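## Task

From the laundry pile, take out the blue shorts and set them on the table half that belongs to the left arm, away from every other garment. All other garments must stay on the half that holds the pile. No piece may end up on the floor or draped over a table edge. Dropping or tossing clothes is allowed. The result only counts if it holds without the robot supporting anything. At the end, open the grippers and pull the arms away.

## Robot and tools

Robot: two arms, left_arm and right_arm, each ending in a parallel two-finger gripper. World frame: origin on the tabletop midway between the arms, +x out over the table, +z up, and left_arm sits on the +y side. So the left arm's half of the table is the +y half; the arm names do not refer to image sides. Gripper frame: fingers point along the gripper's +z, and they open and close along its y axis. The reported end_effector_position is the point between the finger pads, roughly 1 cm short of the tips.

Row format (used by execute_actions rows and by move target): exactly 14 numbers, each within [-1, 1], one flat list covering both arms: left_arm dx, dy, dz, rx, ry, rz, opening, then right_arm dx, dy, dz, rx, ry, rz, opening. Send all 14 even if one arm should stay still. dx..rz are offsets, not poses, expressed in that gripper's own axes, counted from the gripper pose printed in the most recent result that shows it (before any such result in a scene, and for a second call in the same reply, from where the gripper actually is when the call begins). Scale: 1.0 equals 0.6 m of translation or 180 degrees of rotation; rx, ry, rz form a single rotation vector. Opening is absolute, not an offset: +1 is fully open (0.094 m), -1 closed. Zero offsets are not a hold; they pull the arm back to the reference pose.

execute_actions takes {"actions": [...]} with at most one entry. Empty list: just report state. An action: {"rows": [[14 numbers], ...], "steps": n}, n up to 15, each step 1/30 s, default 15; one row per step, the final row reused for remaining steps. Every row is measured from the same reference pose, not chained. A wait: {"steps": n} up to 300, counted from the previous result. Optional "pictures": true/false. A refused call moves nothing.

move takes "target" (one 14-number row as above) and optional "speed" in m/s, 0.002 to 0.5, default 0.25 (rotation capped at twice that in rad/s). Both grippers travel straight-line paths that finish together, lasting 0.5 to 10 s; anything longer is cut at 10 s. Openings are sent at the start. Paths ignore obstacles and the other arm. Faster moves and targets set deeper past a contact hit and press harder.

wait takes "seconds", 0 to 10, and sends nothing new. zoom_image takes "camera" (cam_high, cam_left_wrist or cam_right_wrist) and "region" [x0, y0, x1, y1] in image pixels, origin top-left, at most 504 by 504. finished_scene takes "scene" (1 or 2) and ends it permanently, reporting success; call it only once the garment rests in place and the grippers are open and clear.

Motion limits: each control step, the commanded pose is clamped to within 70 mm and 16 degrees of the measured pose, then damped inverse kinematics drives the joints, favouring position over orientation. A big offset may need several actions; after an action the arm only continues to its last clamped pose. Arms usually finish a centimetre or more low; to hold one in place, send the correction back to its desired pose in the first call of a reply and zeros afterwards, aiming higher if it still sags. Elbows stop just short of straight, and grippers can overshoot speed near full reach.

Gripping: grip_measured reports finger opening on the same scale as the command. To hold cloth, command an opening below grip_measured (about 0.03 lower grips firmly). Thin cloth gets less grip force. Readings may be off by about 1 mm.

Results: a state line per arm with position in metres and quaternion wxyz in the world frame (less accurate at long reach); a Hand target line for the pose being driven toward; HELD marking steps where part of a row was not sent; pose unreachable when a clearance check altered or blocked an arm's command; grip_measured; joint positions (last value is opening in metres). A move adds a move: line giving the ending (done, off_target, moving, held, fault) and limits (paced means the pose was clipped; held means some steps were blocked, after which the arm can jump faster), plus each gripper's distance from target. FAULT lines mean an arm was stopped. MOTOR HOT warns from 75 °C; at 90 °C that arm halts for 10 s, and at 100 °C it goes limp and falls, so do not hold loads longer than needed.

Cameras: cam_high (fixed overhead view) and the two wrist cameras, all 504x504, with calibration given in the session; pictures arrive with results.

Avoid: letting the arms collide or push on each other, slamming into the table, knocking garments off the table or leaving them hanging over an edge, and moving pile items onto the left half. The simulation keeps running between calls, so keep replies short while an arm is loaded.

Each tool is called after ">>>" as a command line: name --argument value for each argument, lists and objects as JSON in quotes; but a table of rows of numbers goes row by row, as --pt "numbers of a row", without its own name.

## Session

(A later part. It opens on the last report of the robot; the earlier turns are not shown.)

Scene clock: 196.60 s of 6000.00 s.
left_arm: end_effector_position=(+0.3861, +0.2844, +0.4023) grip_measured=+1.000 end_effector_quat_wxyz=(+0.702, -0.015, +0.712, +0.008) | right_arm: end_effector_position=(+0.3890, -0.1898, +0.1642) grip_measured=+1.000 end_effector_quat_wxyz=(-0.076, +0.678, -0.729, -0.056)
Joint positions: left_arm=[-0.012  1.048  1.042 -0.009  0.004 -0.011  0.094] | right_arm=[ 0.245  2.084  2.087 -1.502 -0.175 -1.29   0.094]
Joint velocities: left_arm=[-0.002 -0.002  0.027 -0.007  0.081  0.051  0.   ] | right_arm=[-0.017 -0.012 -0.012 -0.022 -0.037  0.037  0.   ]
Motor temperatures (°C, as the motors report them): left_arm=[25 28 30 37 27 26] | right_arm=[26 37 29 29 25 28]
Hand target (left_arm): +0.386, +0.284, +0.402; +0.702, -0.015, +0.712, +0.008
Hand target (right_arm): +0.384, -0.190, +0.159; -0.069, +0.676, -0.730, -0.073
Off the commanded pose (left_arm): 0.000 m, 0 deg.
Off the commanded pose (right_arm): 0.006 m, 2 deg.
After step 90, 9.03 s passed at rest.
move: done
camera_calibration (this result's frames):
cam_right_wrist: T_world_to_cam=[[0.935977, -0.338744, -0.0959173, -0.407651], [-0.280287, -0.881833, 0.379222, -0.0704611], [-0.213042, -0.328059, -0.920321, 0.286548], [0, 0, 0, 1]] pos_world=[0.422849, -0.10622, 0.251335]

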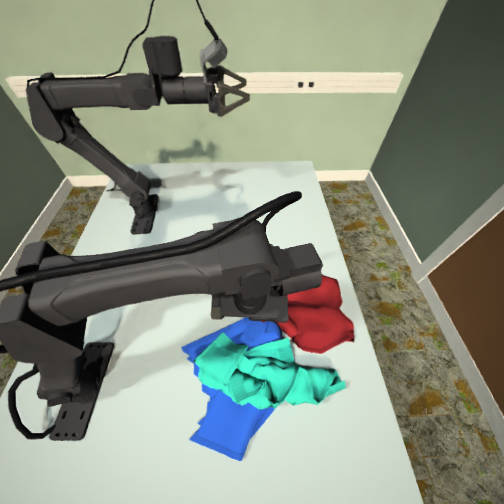

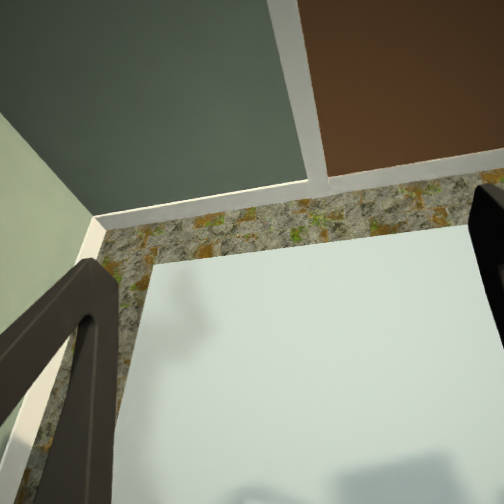

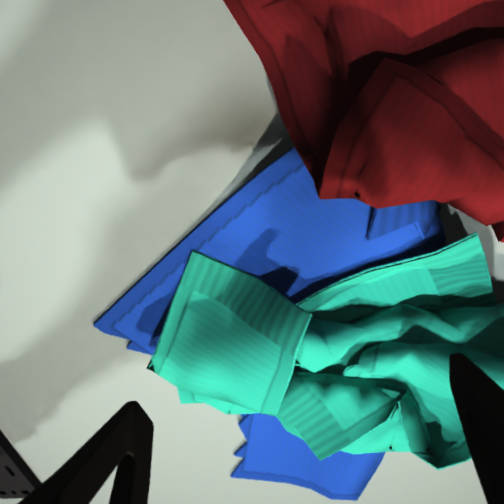

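>>> move --target '[0, 0, 0, 0, 0, 0, 1, 0.13, 0.002, 0.126, 0, 0, 0, 0.4]' --speed 0.15

Scene clock: 221.97 s of 6000.00 s.
left_arm: end_effector_position=(+0.3861, +0.2844, +0.4023) grip_measured=+1.000 end_effector_quat_wxyz=(+0.702, -0.015, +0.712, +0.008) | right_arm: end_effector_position=(+0.3821, -0.2534, +0.0675) grip_measured=+0.401 end_effector_quat_wxyz=(-0.061, +0.676, -0.732, -0.061)
Joint positions: left_arm=[-0.012  1.048  1.042 -0.009  0.004 -0.011  0.094] | right_arm=[ 0.092  2.043  1.641 -1.155 -0.172 -1.442  0.066]
Joint velocities: left_arm=[-0.012  0.002 -0.007 -0.037 -0.022 -0.081  0.   ] | right_arm=[-0.002  0.007  0.007 -0.051 -0.022 -0.066  0.001]
Motor temperatures (°C, as the motors report them): left_arm=[25 28 30 37 27 26] | right_arm=[26 37 28 28 25 28]
Hand target (left_arm): +0.386, +0.284, +0.402; +0.702, -0.015, +0.712, +0.008
Hand target (right_arm): +0.383, -0.254, +0.076; -0.075, +0.678, -0.729, -0.055
Off the commanded pose (left_arm): 0.000 m, 0 deg.
Off the commanded pose (right_arm): 0.008 m, 2 deg.
After step 90, 21.00 s passed at rest.
move: done
camera_calibration (this result's frames):
cam_right_wrist: T_world_to_cam=[[0.931568, -0.343566, -0.118924, -0.430051], [-0.272108, -0.875805, 0.398652, -0.0946692], [-0.241118, -0.339011, -0.909359, 0.182451], [0, 0, 0, 1]] pos_world=[0.418853, -0.16881, 0.15251]

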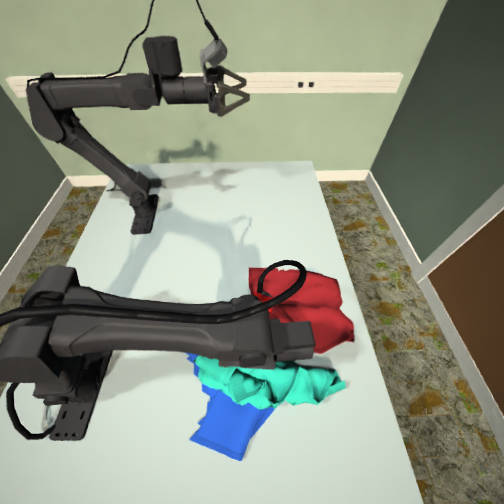

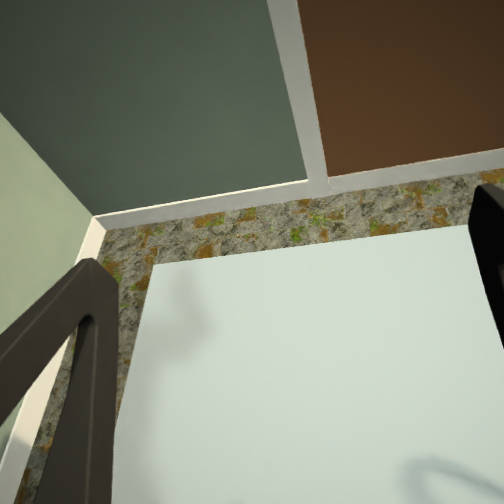

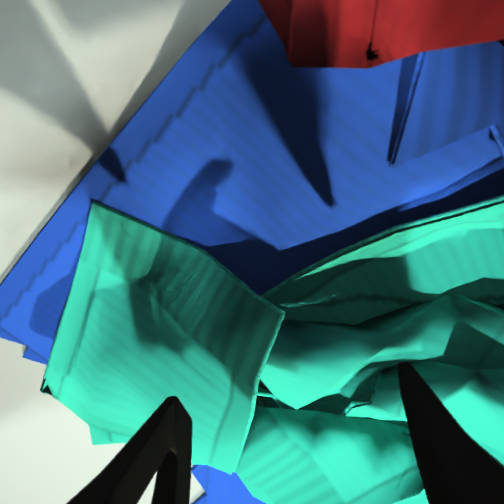

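>>> move --target '[0, 0, 0, 0, 0, 0, 1, 0, 0.008, 0.04, 0, 0, 0, 0.4]' --speed 0.05

>>> move --target '[0, 0, 0, 0, 0, 0, 1, 0, 0, 0, 0, 0, 0, -1]' --speed 0.05

Scene clock: 229.07 s of 6000.00 s.
left_arm: end_effector_position=(+0.3861, +0.2844, +0.4023) grip_measured=+1.000 end_effector_quat_wxyz=(+0.702, -0.015, +0.712, +0.008) | right_arm: end_effector_position=(+0.3784, -0.2537, +0.0466) grip_measured=+0.401 end_effector_quat_wxyz=(-0.061, +0.674, -0.734, -0.060)
Joint positions: left_arm=[-0.012  1.048  1.042 -0.009  0.004 -0.011  0.094] | right_arm=[ 0.092  2.043  1.557 -1.068 -0.172 -1.436  0.066]
Joint velocities: left_arm=[-0.007  0.017 -0.002  0.007  0.022 -0.037  0.   ] | right_arm=[-0.007 -0.007 -0.002  0.007  0.007  0.022 -0.   ]
Motor temperatures (°C, as the motors report them): left_arm=[25 28 30 37 27 26] | right_arm=[26 37 28 28 25 28]
Hand target (left_arm): +0.386, +0.284, +0.402; +0.702, -0.015, +0.712, +0.008
Hand target (right_arm): +0.377, -0.249, +0.044; -0.061, +0.676, -0.732, -0.062
Off the commanded pose (left_arm): 0.000 m, 0 deg.
Off the commanded pose (right_arm): 0.006 m, 0 deg.
After step 90, 3.13 s passed at rest.
move: done
camera_calibration (this result's frames):
cam_right_wrist: T_world_to_cam=[[0.929632, -0.349245, -0.117527, -0.429939], [-0.277887, -0.873905, 0.398834, -0.084988], [-0.241998, -0.338109, -0.909461, 0.163069], [0, 0, 0, 1]] pos_world=[0.415531, -0.169291, 0.131671]

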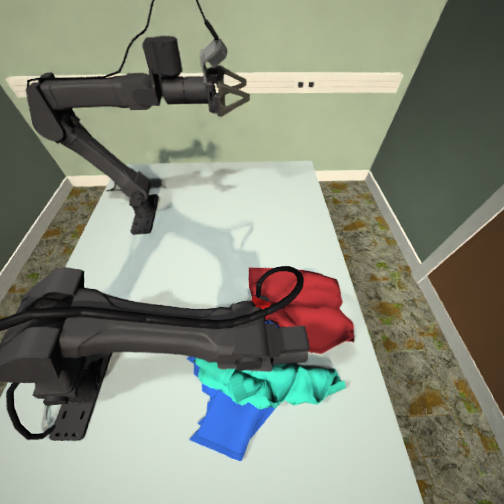

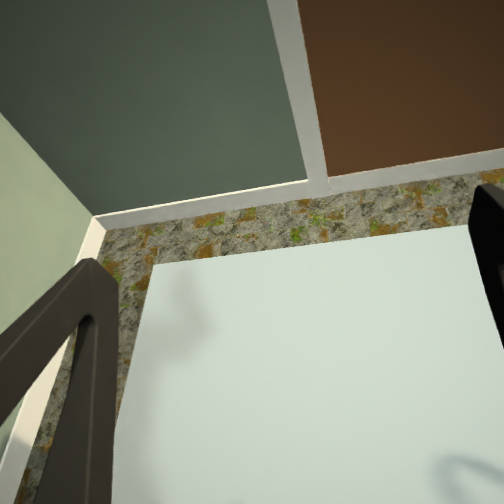

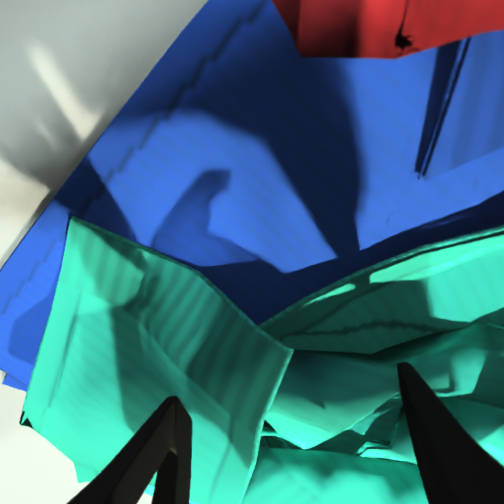

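Scene clock: 229.57 s of 6000.00 s.
left_arm: end_effector_position=(+0.3861, +0.2844, +0.4023) grip_measured=+1.000 end_effector_quat_wxyz=(+0.702, -0.015, +0.712, +0.008) | right_arm: end_effector_position=(+0.3784, -0.2538, +0.0466) grip_measured=-0.995 end_effector_quat_wxyz=(-0.061, +0.674, -0.734, -0.060)
Joint positions: left_arm=[-0.012  1.048  1.042 -0.009  0.004 -0.011  0.094] | right_arm=[ 0.092  2.043  1.557 -1.068 -0.171 -1.436  0.   ]
Joint velocities: left_arm=[ 0.007  0.012 -0.007  0.095  0.022 -0.007  0.   ] | right_arm=[ 0.002  0.022  0.007 -0.066  0.022  0.037 -0.001]
Motor temperatures (°C, as the motors report them): left_arm=[25 28 30 37 27 26] | right_arm=[26 37 28 28 25 28]
Hand target (left_arm): +0.386, +0.284, +0.402; +0.702, -0.015, +0.712, +0.008
Hand target (right_arm): +0.378, -0.254, +0.047; -0.061, +0.674, -0.734, -0.060
Off the commanded pose (left_arm): 0.000 m, 0 deg.
Off the commanded pose (right_arm): 0.000 m, 0 deg.
move: done
camera_calibration (this result's frames):
cam_right_wrist: T_world_to_cam=[[0.929632, -0.349346, -0.117228, -0.430035], [-0.277913, -0.873598, 0.399489, -0.0850366], [-0.24197, -0.338799, -0.909212, 0.162807], [0, 0, 0, 1]] pos_world=[0.415535, -0.16936, 0.131585]

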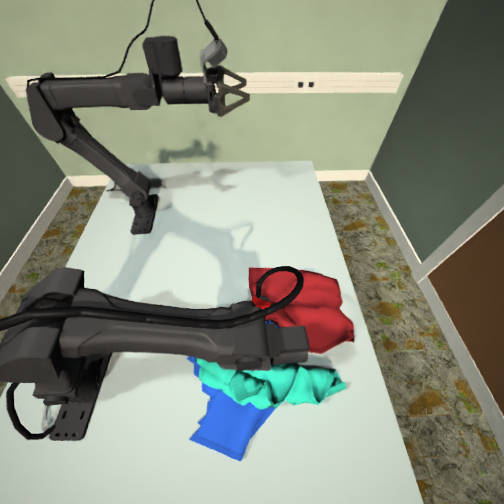

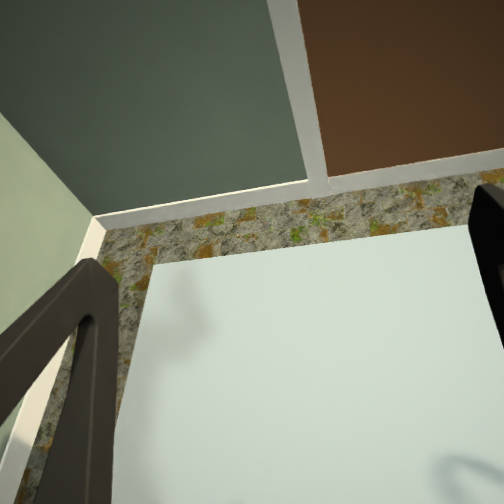

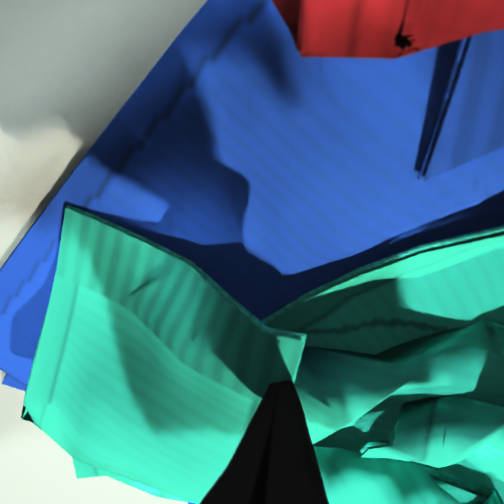

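>>> move --target '[0, 0, 0, 0, 0, 0, 1, 0, 0, -0.4, 0, 0, 0, -1]' --speed 0.12

Scene clock: 235.23 s of 6000.00 s.
left_arm: end_effector_position=(+0.3861, +0.2844, +0.4023) grip_measured=+1.000 end_effector_quat_wxyz=(+0.702, -0.015, +0.712, +0.008) | right_arm: end_effector_position=(+0.3841, -0.2948, +0.2725) grip_measured=-0.995 end_effector_quat_wxyz=(-0.180, +0.653, -0.733, +0.059)
Joint positions: left_arm=[-0.012  1.048  1.042 -0.009  0.004 -0.011  0.094] | right_arm=[-0.013  1.855  2.166 -1.539 -0.169 -1.483  0.   ]
Joint velocities: left_arm=[-0.007  0.007 -0.012 -0.022  0.007 -0.022  0.   ] | right_arm=[-0.012 -0.002  0.012 -0.022 -0.007 -0.022 -0.   ]
Motor temperatures (°C, as the motors report them): left_arm=[25 28 30 37 27 26] | right_arm=[26 37 28 27 25 28]
Hand target (left_arm): +0.386, +0.284, +0.402; +0.702, -0.015, +0.712, +0.008
Hand target (right_arm): +0.380, -0.295, +0.284; +0.193, -0.651, +0.731, -0.063
Off the commanded pose (left_arm): 0.000 m, 0 deg.
Off the commanded pose (right_arm): 0.013 m, 19 deg; orientation clipped at the last step of the last action.
joint sent to its limit (right arm) — the command would take joint 4 (wrist pitch) past its lower limit, so that joint was sent only as far as its limit.
After step 90, 0.27 s passed at rest.
move: off_target (right_arm); limits=paced
camera_calibration (this result's frames):
cam_right_wrist: T_world_to_cam=[[0.894555, -0.402465, 0.194403, -0.51028], [-0.444266, -0.848316, 0.288074, -0.107759], [0.0489753, -0.344065, -0.937668, 0.250145], [0, 0, 0, 1]] pos_world=[0.396349, -0.210717, 0.364795]

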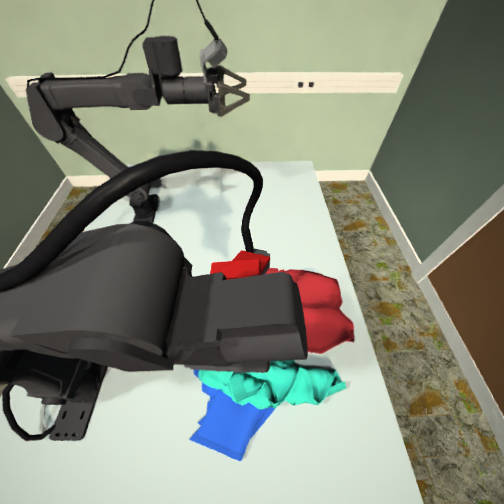

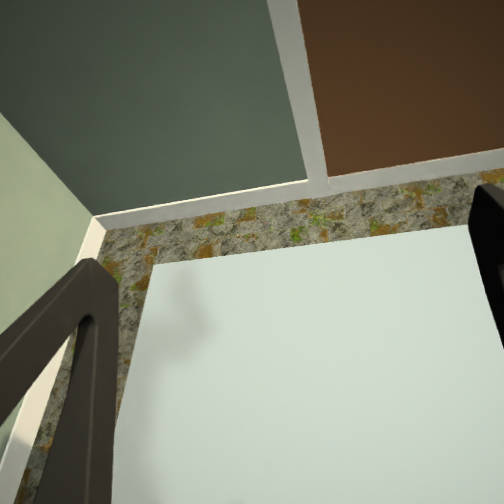

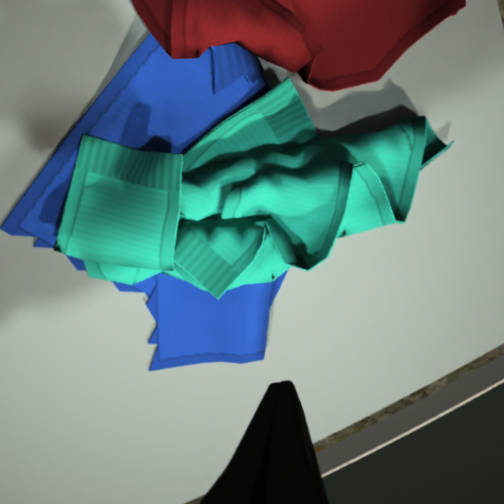

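>>> execute_actions --actions '[]'

Scene clock: 254.10 s of 6000.00 s.
left_arm: end_effector_position=(+0.3861, +0.2844, +0.4023) grip_measured=+1.000 end_effector_quat_wxyz=(+0.702, -0.015, +0.712, +0.008) | right_arm: end_effector_position=(+0.3841, -0.2948, +0.2725) grip_measured=-0.995 end_effector_quat_wxyz=(-0.180, +0.653, -0.733, +0.059)
Joint positions: left_arm=[-0.012  1.048  1.042 -0.009  0.004 -0.011  0.094] | right_arm=[-0.013  1.855  2.166 -1.539 -0.169 -1.483  0.   ]
Joint velocities: left_arm=[-0.002 -0.017  0.002 -0.007  0.022 -0.007  0.   ] | right_arm=[-0.007  0.007  0.002  0.066 -0.022  0.007 -0.002]
Motor temperatures (°C, as the motors report them): left_arm=[25 28 30 37 27 26] | right_arm=[26 37 29 28 25 28]
Hand target (left_arm): +0.386, +0.284, +0.402; +0.702, -0.015, +0.712, +0.008
Hand target (right_arm): +0.380, -0.295, +0.284; +0.193, -0.651, +0.731, -0.063
Off the commanded pose (left_arm): 0.000 m, 0 deg.
Off the commanded pose (right_arm): 0.013 m, 19 deg; orientation clipped at the last step of the last action.
Steps of this call (steps 1 to 90: nothing new was sent; then 15.87 s passed at rest). Readings (end_effector_position):
1: left_arm (+0.3861, +0.2844, +0.4023) | right_arm (+0.3841, -0.2948, +0.2725)
2: left_arm (+0.3861, +0.2844, +0.4023) | right_arm (+0.3841, -0.2948, +0.2725)
4: left_arm (+0.3861, +0.2844, +0.4023) | right_arm (+0.3841, -0.2948, +0.2725)
8: left_arm (+0.3861, +0.2844, +0.4023) | right_arm (+0.3841, -0.2948, +0.2725)
90: the state above
camera_calibration (this result's frames):
cam_right_wrist: T_world_to_cam=[[0.894555, -0.402465, 0.194403, -0.51028], [-0.444266, -0.848316, 0.288074, -0.107759], [0.0489753, -0.344065, -0.937668, 0.250145], [0, 0, 0, 1]] pos_world=[0.396349, -0.210717, 0.364795]

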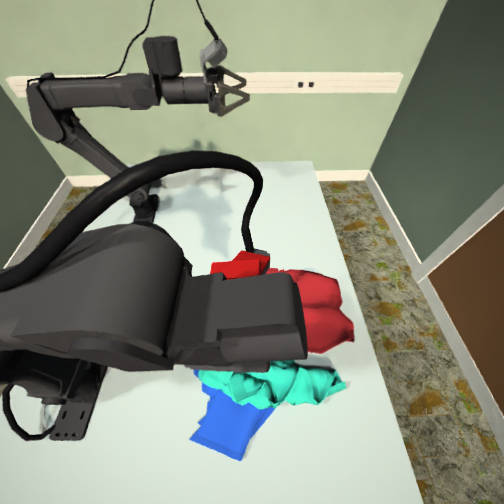

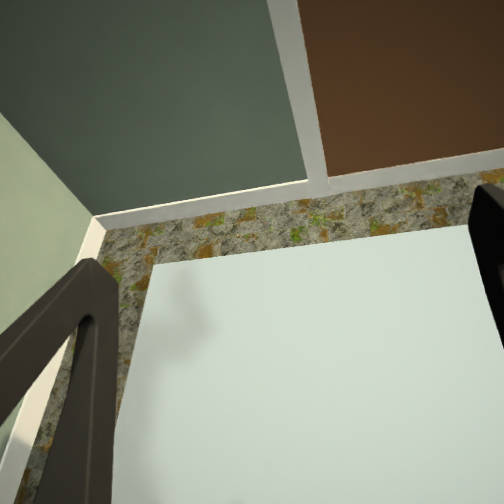

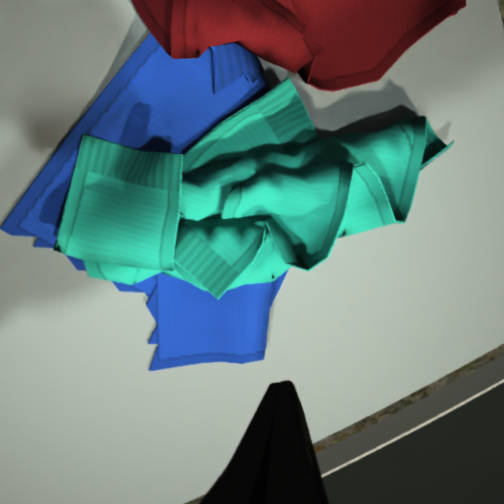

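>>> move --target '[0,0,0,0,0,0,1, 0.0955,-0.0767,0.330,-0.080,0.094,0.211,0.4]' --speed 0.2

Scene clock: 306.80 s of 6000.00 s.
left_arm: end_effector_position=(+0.3861, +0.2844, +0.4023) grip_measured=+1.000 end_effector_quat_wxyz=(+0.702, -0.015, +0.712, +0.008) | right_arm: end_effector_position=(+0.4831, -0.3267, +0.0820) grip_measured=+0.399 end_effector_quat_wxyz=(+0.019, -0.386, +0.922, -0.006)
Joint positions: left_arm=[-0.012  1.048  1.042 -0.009  0.004 -0.011  0.094] | right_arm=[-0.007  2.542  2.554 -1.543 -0.006 -0.845  0.066]
Joint velocities: left_arm=[ 0.007 -0.012 -0.007  0.022  0.037 -0.037  0.   ] | right_arm=[ 0.017  0.002 -0.017 -0.037  0.037  0.007 -0.001]
Motor temperatures (°C, as the motors report them): left_arm=[25 28 30 38 27 26] | right_arm=[26 37 29 28 25 28]
Hand target (left_arm): +0.386, +0.284, +0.402; +0.702, -0.015, +0.712, +0.008
Hand target (right_arm): +0.485, -0.328, +0.088; +0.024, -0.382, +0.924, -0.011
Off the commanded pose (left_arm): 0.000 m, 0 deg.
Off the commanded pose (right_arm): 0.013 m, 2 deg.
joint sent to its limit (right arm) — the command would take joint 4 (wrist pitch) past its lower limit, so that joint was sent only as far as its limit.
After step 90, 47.27 s passed at rest.
move: off_target (right_arm)
camera_calibration (this result's frames):
cam_right_wrist: T_world_to_cam=[[0.48474, -0.873328, -0.0482199, -0.510575], [-0.7374, -0.437698, 0.514452, 0.221175], [-0.470391, -0.213818, -0.856162, 0.342434], [0, 0, 0, 1]] pos_world=[0.571668, -0.275873, 0.154775]

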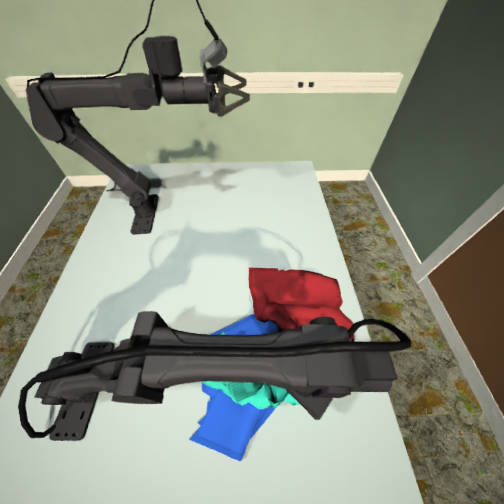

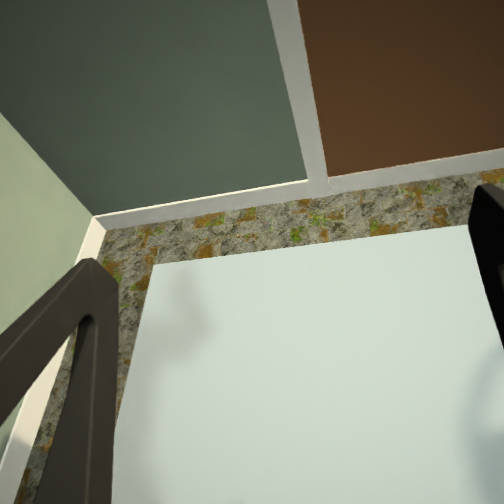

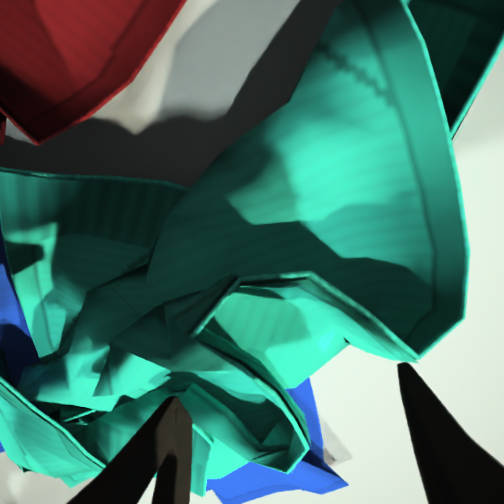

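>>> move --target '[0,0,0,0,0,0,1, 0,0,0.075,0,0,0,0.4]' --speed 0.08

Scene clock: 311.90 s of 6000.00 s.
left_arm: end_effector_position=(+0.3861, +0.2844, +0.4023) grip_measured=+1.000 end_effector_quat_wxyz=(+0.702, -0.015, +0.712, +0.008) | right_arm: end_effector_position=(+0.4806, -0.3266, +0.0280) grip_measured=+0.399 end_effector_quat_wxyz=(+0.005, -0.385, +0.923, +0.001)
Joint positions: left_arm=[-0.012  1.048  1.042 -0.009  0.004 -0.011  0.094] | right_arm=[-0.007  2.526  2.306 -1.343 -0.006 -0.843  0.066]
Joint velocities: left_arm=[-0.002 -0.007  0.002  0.022 -0.066  0.007  0.   ] | right_arm=[-0.017 -0.012  0.007  0.066 -0.051  0.022 -0.   ]
Motor temperatures (°C, as the motors report them): left_arm=[25 28 30 38 27 26] | right_arm=[26 38 29 27 25 28]
Hand target (left_arm): +0.386, +0.284, +0.402; +0.702, -0.015, +0.712, +0.008
Hand target (right_arm): +0.484, -0.326, +0.037; +0.019, -0.386, +0.922, -0.006
Off the commanded pose (left_arm): 0.000 m, 0 deg.
Off the commanded pose (right_arm): 0.010 m, 2 deg.
After step 90, 0.93 s passed at rest.
move: done
camera_calibration (this result's frames):
cam_right_wrist: T_world_to_cam=[[0.481309, -0.874155, -0.064763, -0.510049], [-0.721812, -0.437178, 0.536529, 0.239276], [-0.497322, -0.211489, -0.841393, 0.308382], [0, 0, 0, 1]] pos_world=[0.571568, -0.276037, 0.0980596]

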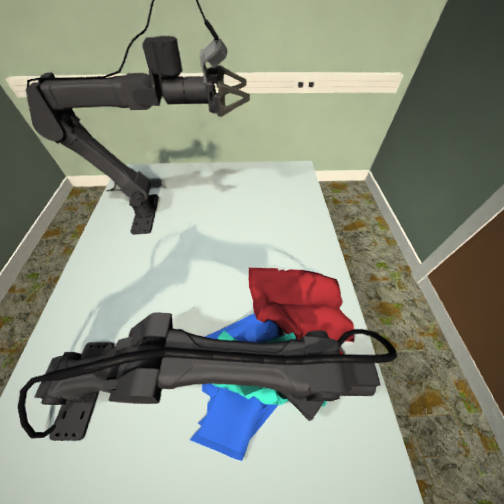

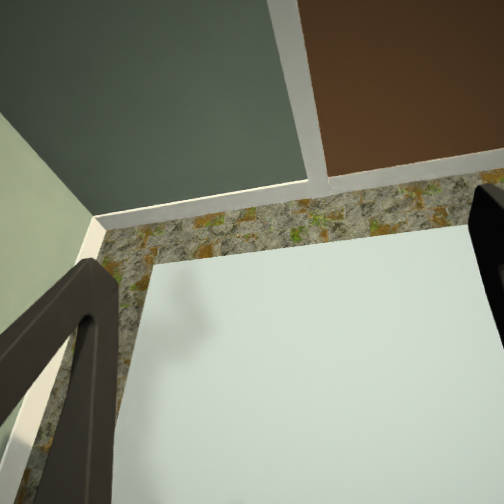

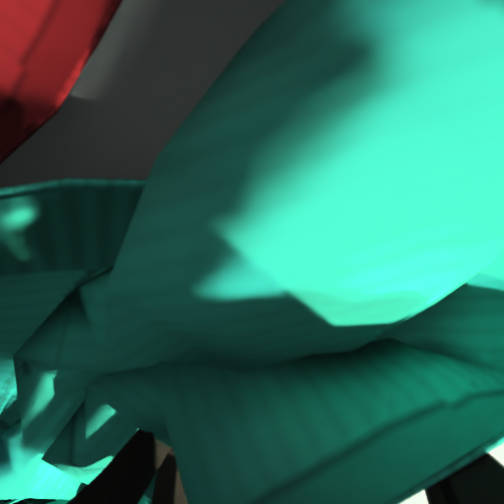

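>>> execute_actions --actions '[{"rows": [[0,0,0,0,0,0,1, 0,0,-0.01,0,0,0,-1]], "steps": 15}]'

Scene clock: 314.13 s of 6000.00 s.
left_arm: end_effector_position=(+0.3861, +0.2844, +0.4023) grip_measured=+1.000 end_effector_quat_wxyz=(+0.702, -0.015, +0.712, +0.008) | right_arm: end_effector_position=(+0.4776, -0.3264, +0.0280) grip_measured=-0.974 end_effector_quat_wxyz=(-0.001, -0.385, +0.923, +0.004)
Joint positions: left_arm=[-0.012  1.048  1.042 -0.009  0.004 -0.011  0.094] | right_arm=[-0.007  2.526  2.306 -1.356 -0.006 -0.843  0.001]
Joint velocities: left_arm=[ 0.002  0.012 -0.022  0.007 -0.007  0.007  0.   ] | right_arm=[ 0.012 -0.002  0.002  0.081  0.051  0.007 -0.001]
Motor temperatures (°C, as the motors report them): left_arm=[25 28 30 38 27 26] | right_arm=[26 38 29 27 25 28]
Hand target (left_arm): +0.386, +0.284, +0.402; +0.702, -0.015, +0.712, +0.008
Hand target (right_arm): +0.481, -0.327, +0.034; +0.005, -0.385, +0.923, +0.001
Off the commanded pose (left_arm): 0.000 m, 0 deg.
Off the commanded pose (right_arm): 0.007 m, 1 deg.
Steps of this call (steps 1 to 52: nothing new was sent; steps 53 to 67: all 15 steps of this action). Readings (end_effector_position):
53: left_arm (+0.3861, +0.2844, +0.4023) | right_arm (+0.4806, -0.3266, +0.0280)
54: left_arm (+0.3861, +0.2844, +0.4023) | right_arm (+0.4800, -0.3265, +0.0280)
56: left_arm (+0.3861, +0.2844, +0.4023) | right_arm (+0.4790, -0.3265, +0.0280)
60: left_arm (+0.3861, +0.2844, +0.4023) | right_arm (+0.4778, -0.3264, +0.0280)
67: the state above
camera_calibration (this result's frames):
cam_right_wrist: T_world_to_cam=[[0.48048, -0.874113, -0.0711752, -0.507865], [-0.715219, -0.437518, 0.545013, 0.233661], [-0.507543, -0.210962, -0.835401, 0.31179], [0, 0, 0, 1]] pos_world=[0.569385, -0.275924, 0.0969739]

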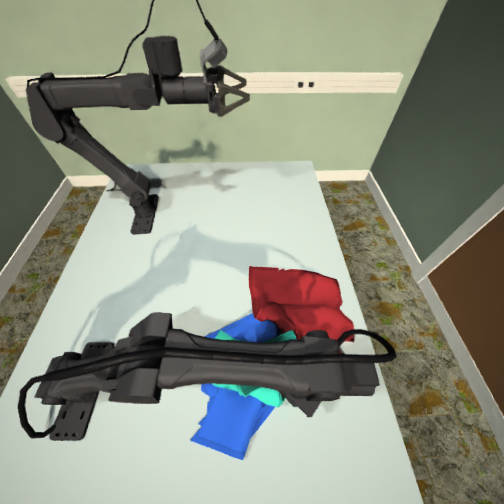

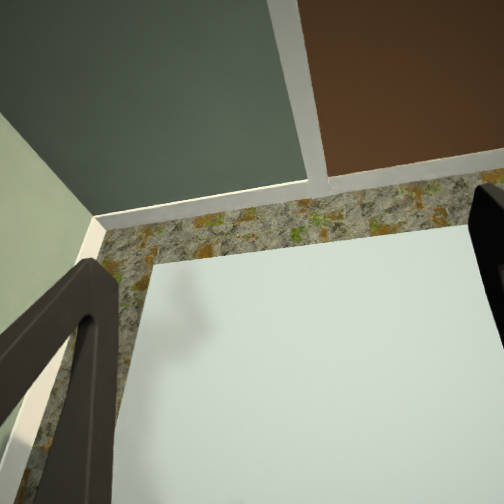

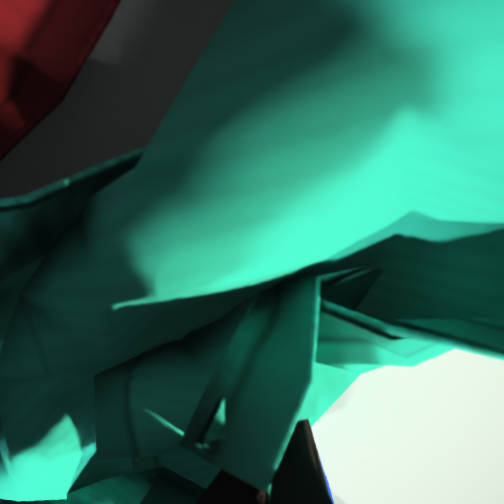

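>>> move --target '[0,0,0,0,0,0,1, 0,0,-0.42,0,0,0,-1]' --speed 0.12

Scene clock: 320.37 s of 6000.00 s.
left_arm: end_effector_position=(+0.3861, +0.2844, +0.4023) grip_measured=+1.000 end_effector_quat_wxyz=(+0.702, -0.015, +0.712, +0.008) | right_arm: end_effector_position=(+0.4859, -0.3269, +0.2664) grip_measured=-0.974 end_effector_quat_wxyz=(+0.218, -0.375, +0.896, -0.101)
Joint positions: left_arm=[-0.012  1.048  1.042 -0.009  0.004 -0.011  0.094] | right_arm=[-0.007  2.252  2.712 -1.546 -0.006 -0.843  0.001]
Joint velocities: left_arm=[-0.012 -0.012 -0.002 -0.007 -0.051 -0.022  0.   ] | right_arm=[ 0.007 -0.017  0.012 -0.007 -0.11   0.037 -0.   ]
Motor temperatures (°C, as the motors report them): left_arm=[25 28 30 38 27 26] | right_arm=[26 39 29 27 25 28]
Hand target (left_arm): +0.386, +0.284, +0.402; +0.702, -0.015, +0.712, +0.008
Hand target (right_arm): +0.482, -0.328, +0.282; +0.233, -0.372, +0.892, -0.108
Off the commanded pose (left_arm): 0.000 m, 0 deg.
Off the commanded pose (right_arm): 0.015 m, 28 deg; orientation clipped at the last step of the last action.
joint sent to its limit (right arm) — the command would take joint 4 (wrist pitch) past its lower limit, so that joint was sent only as far as its limit.
After step 90, 0.73 s passed at rest.
move: off_target (right_arm); limits=paced
camera_calibration (this result's frames):
cam_right_wrist: T_world_to_cam=[[0.452277, -0.872685, 0.184029, -0.54915], [-0.890016, -0.428296, 0.156316, 0.300949], [-0.0575957, -0.234487, -0.970412, 0.324757], [0, 0, 0, 1]] pos_world=[0.534922, -0.274188, 0.369164]

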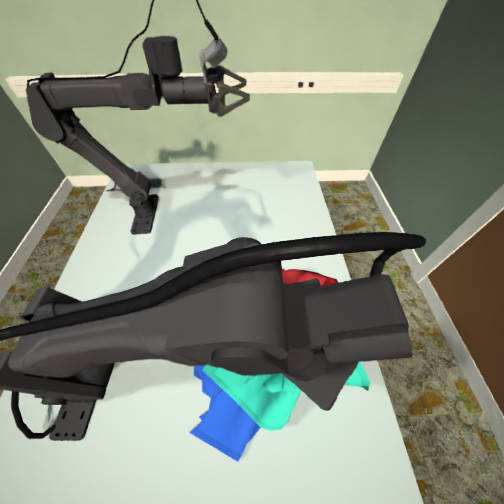

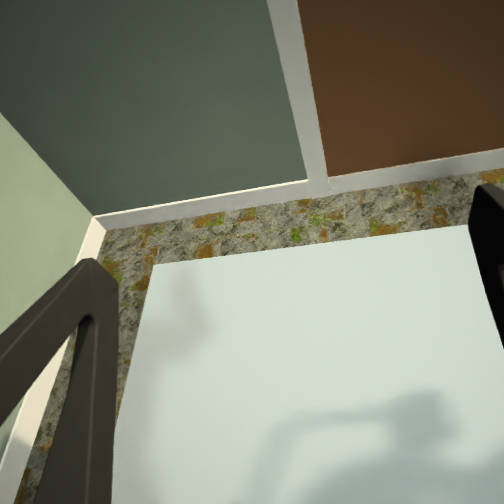

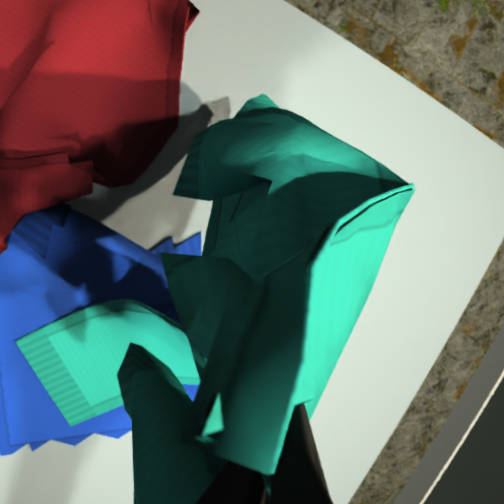

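>>> move --target '[0,0,0,0,0,0,1, 0.006,-0.17,-0.059,0,0,0,-1]' --speed 0.12

Scene clock: 336.77 s of 6000.00 s.
left_arm: end_effector_position=(+0.3861, +0.2844, +0.4023) grip_measured=+1.000 end_effector_quat_wxyz=(+0.702, -0.015, +0.712, +0.008) | right_arm: end_effector_position=(+0.5279, -0.4010, +0.3172) grip_measured=-0.974 end_effector_quat_wxyz=(+0.329, -0.351, +0.858, -0.182)
Joint positions: left_arm=[-0.012  1.048  1.042 -0.009  0.004 -0.011  0.094] | right_arm=[-0.157  2.299  2.853 -1.356 -0.059 -0.954  0.001]
Joint velocities: left_arm=[-0.002 -0.007 -0.017 -0.081 -0.037 -0.007  0.   ] | right_arm=[ 0.002  0.012  0.022  0.007 -0.051  0.007  0.001]
Motor temperatures (°C, as the motors report them): left_arm=[25 28 30 38 27 26] | right_arm=[26 40 29 28 25 28]
Hand target (left_arm): +0.386, +0.284, +0.402; +0.702, -0.015, +0.712, +0.008
Hand target (right_arm): +0.530, -0.401, +0.331; +0.350, -0.351, +0.848, -0.189
Off the commanded pose (left_arm): 0.000 m, 0 deg.
Off the commanded pose (right_arm): 0.015 m, 17 deg; orientation clipped at the last step of the last action.
elbow stopped short (right arm): the move would have taken joint 3 (elbow) straighter than the controller allows; a more bent joint 3 avoids this.
move: off_target (right_arm); limits=paced
camera_calibration (this result's frames):
cam_right_wrist: T_world_to_cam=[[0.353067, -0.867868, 0.349497, -0.640358], [-0.912763, -0.401541, -0.0750169, 0.394761], [0.205442, -0.292522, -0.933929, 0.185347], [0, 0, 0, 1]] pos_world=[0.548334, -0.343015, 0.426518]

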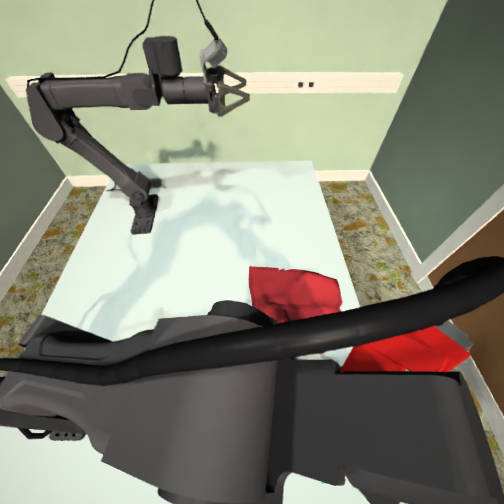

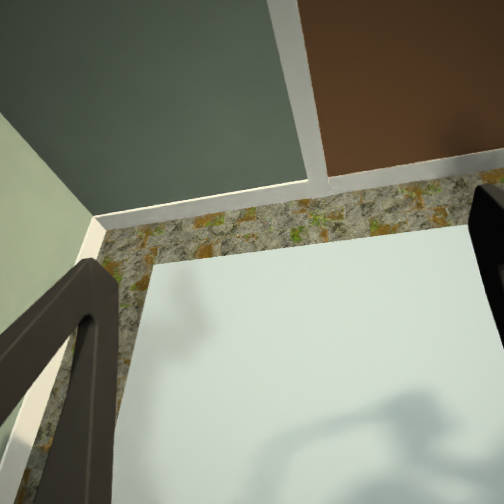

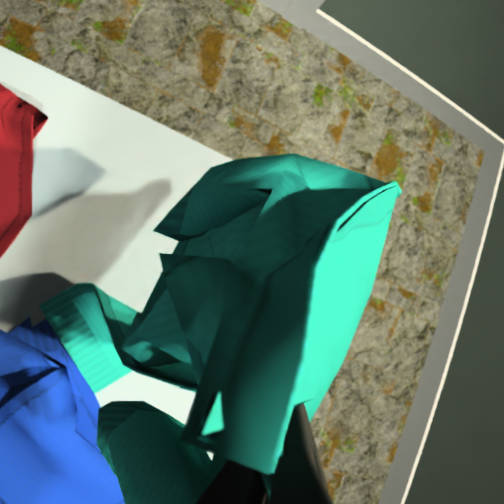

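>>> move --target '[0,0,0,0,0,0,1, 0.158,0.097,0.219,-0.178,0.169,0.05,-1]' --speed 0.1

Scene clock: 364.67 s of 6000.00 s.
left_arm: end_effector_position=(+0.3861, +0.2844, +0.4023) grip_measured=+1.000 end_effector_quat_wxyz=(+0.702, -0.015, +0.712, +0.008) | right_arm: end_effector_position=(+0.5370, -0.4329, +0.1445) grip_measured=-0.974 end_effector_quat_wxyz=(+0.164, -0.308, +0.932, -0.096)
Joint positions: left_arm=[-0.012  1.048  1.042 -0.009  0.004 -0.011  0.094] | right_arm=[-0.194  2.598  2.853 -1.443 -0.011 -0.875  0.001]
Joint velocities: left_arm=[-0.007 -0.007 -0.007 -0.051 -0.022  0.095  0.   ] | right_arm=[-0.017 -0.007  0.017  0.037 -0.022  0.037 -0.001]
Motor temperatures (°C, as the motors report them): left_arm=[25 28 30 38 27 26] | right_arm=[26 39 29 30 25 28]
Hand target (left_arm): +0.386, +0.284, +0.402; +0.702, -0.015, +0.712, +0.008
Hand target (right_arm): +0.536, -0.439, +0.147; +0.166, -0.299, +0.934, -0.100
Off the commanded pose (left_arm): 0.000 m, 0 deg.
Off the commanded pose (right_arm): 0.009 m, 22 deg; orientation clipped at the last step of the last action.
elbow stopped short (right arm): the move would have taken joint 3 (elbow) straighter than the controller allows; a more bent joint 3 avoids this.
After step 708, the last 1092 steps of your reply time or wait did not run and took no scene time. You can wait again.
move: off_target (right_arm); limits=paced
camera_calibration (this result's frames):
cam_right_wrist: T_world_to_cam=[[0.328465, -0.934375, 0.138033, -0.59584], [-0.924944, -0.288609, 0.247354, 0.386135], [-0.191284, -0.20892, -0.959043, 0.265746], [0, 0, 0, 1]] pos_world=[0.603698, -0.389776, 0.241596]

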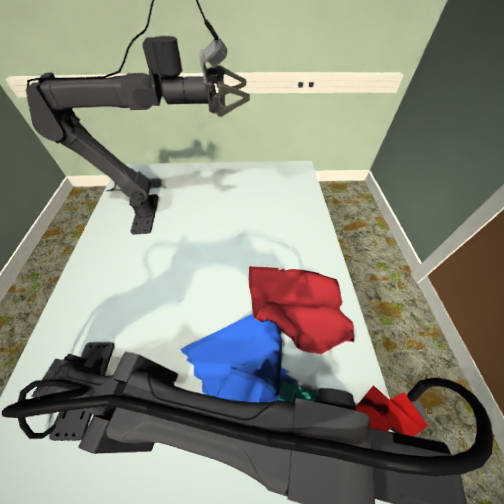

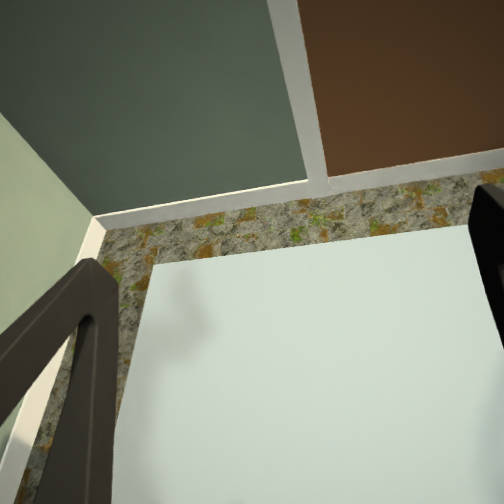

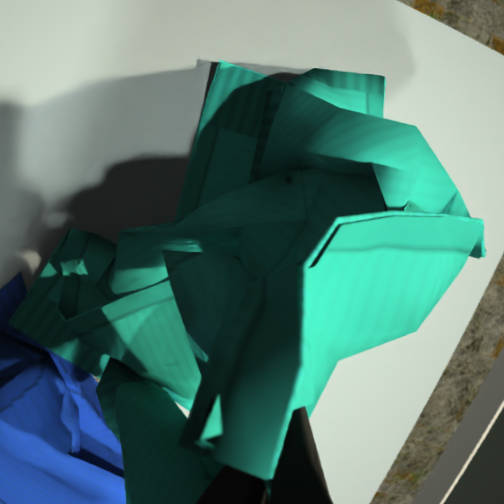

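>>> execute_actions --actions '[{"rows": [[0,0,0,0,0,0,1, 0,0,0,0,0,0,1]], "steps": 15}]'

Scene clock: 371.93 s of 6000.00 s.
left_arm: end_effector_position=(+0.3861, +0.2844, +0.4023) grip_measured=+1.000 end_effector_quat_wxyz=(+0.702, -0.015, +0.712, +0.008) | right_arm: end_effector_position=(+0.5370, -0.4329, +0.1445) grip_measured=+1.000 end_effector_quat_wxyz=(+0.164, -0.308, +0.932, -0.096)
Joint positions: left_arm=[-0.012  1.048  1.042 -0.009  0.004 -0.011  0.094] | right_arm=[-0.194  2.598  2.853 -1.443 -0.011 -0.874  0.094]
Joint velocities: left_arm=[-0.002  0.002  0.007  0.037  0.037 -0.066  0.   ] | right_arm=[ 0.012 -0.027 -0.032 -0.022  0.037 -0.022  0.   ]
Motor temperatures (°C, as the motors report them): left_arm=[25 28 30 38 27 26] | right_arm=[26 40 29 30 25 28]
Hand target (left_arm): +0.386, +0.284, +0.402; +0.702, -0.015, +0.712, +0.008
Hand target (right_arm): +0.537, -0.433, +0.145; +0.164, -0.308, +0.932, -0.096
Off the commanded pose (left_arm): 0.000 m, 0 deg.
Off the commanded pose (right_arm): 0.000 m, 0 deg.
Steps of this call (steps 1 to 203: nothing new was sent; steps 204 to 218: all 15 steps of this action). Readings (end_effector_position):
204: left_arm (+0.3861, +0.2844, +0.4023) | right_arm (+0.5370, -0.4329, +0.1445)
205: left_arm (+0.3861, +0.2844, +0.4023) | right_arm (+0.5370, -0.4329, +0.1445)
207: left_arm (+0.3861, +0.2844, +0.4023) | right_arm (+0.5370, -0.4329, +0.1445)
211: left_arm (+0.3861, +0.2844, +0.4023) | right_arm (+0.5370, -0.4329, +0.1445)
218: the state above
camera_calibration (this result's frames):
cam_right_wrist: T_world_to_cam=[[0.327796, -0.934646, 0.137792, -0.595562], [-0.925162, -0.288023, 0.247219, 0.386525], [-0.191375, -0.208517, -0.959112, 0.26598], [0, 0, 0, 1]] pos_world=[0.603723, -0.389851, 0.241612]

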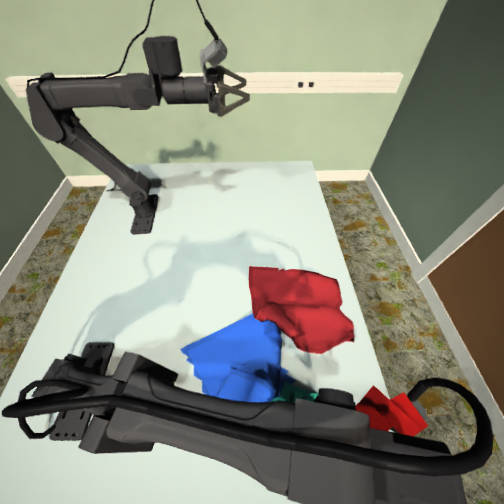

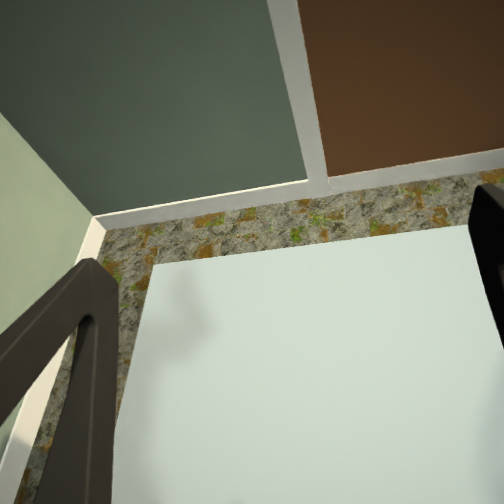

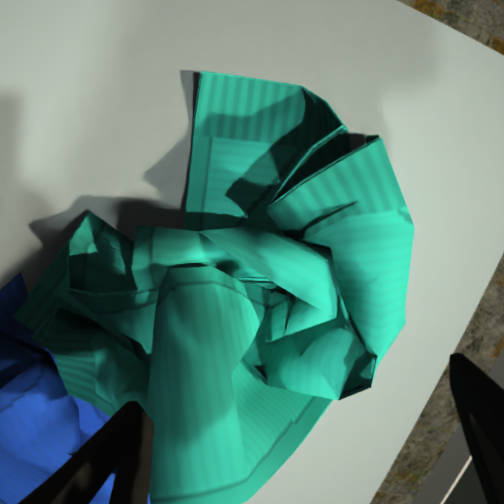

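>>> move --target '[0,0,0,0,0,0,1, 0.034,0.210,-0.333,0,0,0,1]' --speed 0.2

Scene clock: 383.33 s of 6000.00 s.
left_arm: end_effector_position=(+0.3861, +0.2844, +0.4023) grip_measured=+1.000 end_effector_quat_wxyz=(+0.702, -0.015, +0.712, +0.008) | right_arm: end_effector_position=(+0.3896, -0.3305, +0.2945) grip_measured=+1.000 end_effector_quat_wxyz=(+0.185, -0.309, +0.928, -0.099)
Joint positions: left_arm=[-0.012  1.048  1.042 -0.009  0.004 -0.011  0.094] | right_arm=[-0.003  1.856  2.248 -1.543  0.051 -0.701  0.094]
Joint velocities: left_arm=[ 0.002  0.007 -0.007  0.007 -0.037 -0.007  0.   ] | right_arm=[ 0.007 -0.022 -0.012  0.007 -0.007  0.125  0.   ]
Motor temperatures (°C, as the motors report them): left_arm=[25 28 30 38 27 26] | right_arm=[26 41 29 29 25 28]
Hand target (left_arm): +0.386, +0.284, +0.402; +0.702, -0.015, +0.712, +0.008
Hand target (right_arm): +0.385, -0.329, +0.294; +0.180, -0.307, +0.929, -0.100
Off the commanded pose (left_arm): 0.000 m, 0 deg.
Off the commanded pose (right_arm): 0.011 m, 2 deg.
joint sent to its limit (right arm) — the command would take joint 4 (wrist pitch) past its lower limit, so that joint was sent only as far as its limit.
After step 90, 6.60 s passed at rest.
move: off_target (right_arm)
camera_calibration (this result's frames):
cam_right_wrist: T_world_to_cam=[[0.328699, -0.93285, 0.14747, -0.474839], [-0.932556, -0.295897, 0.206843, 0.254756], [-0.149318, -0.205513, -0.967196, 0.389922], [0, 0, 0, 1]] pos_world=[0.451875, -0.287438, 0.394461]

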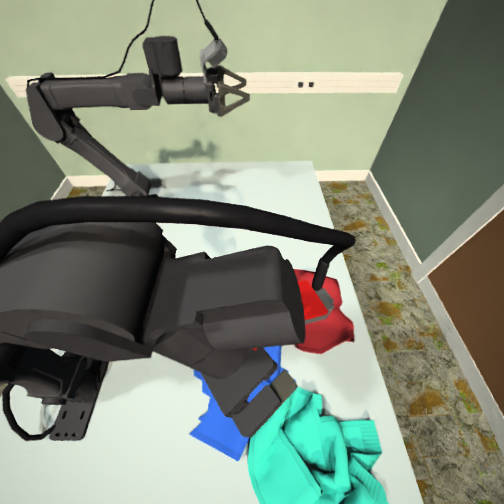

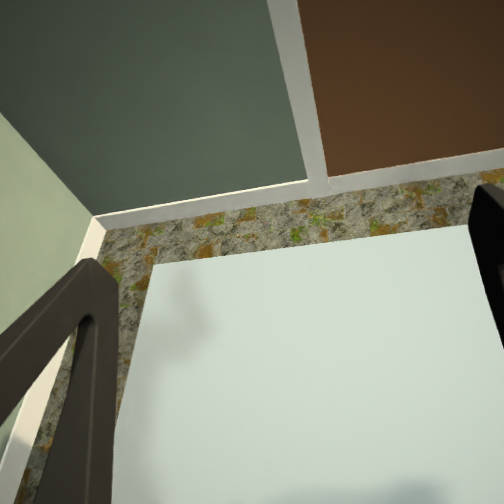

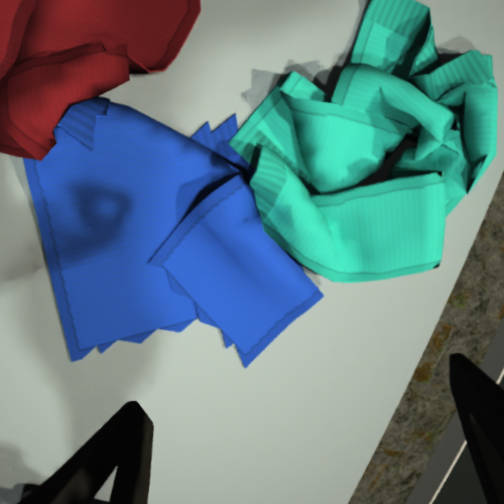

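>>> zoom_image --camera "cam_right_wrist" --region '[20, 90, 330, 370]'

Region (20, 90, 330, 370) of cam_right_wrist's 504x504 image, scaled by 1.626, with more detail than that image has; it fills the top 455 rows of this view, and the rest is white.

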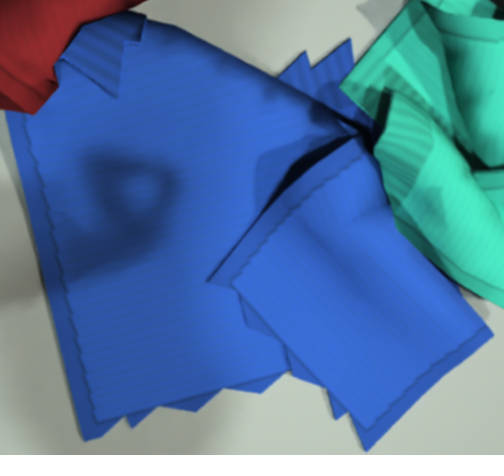

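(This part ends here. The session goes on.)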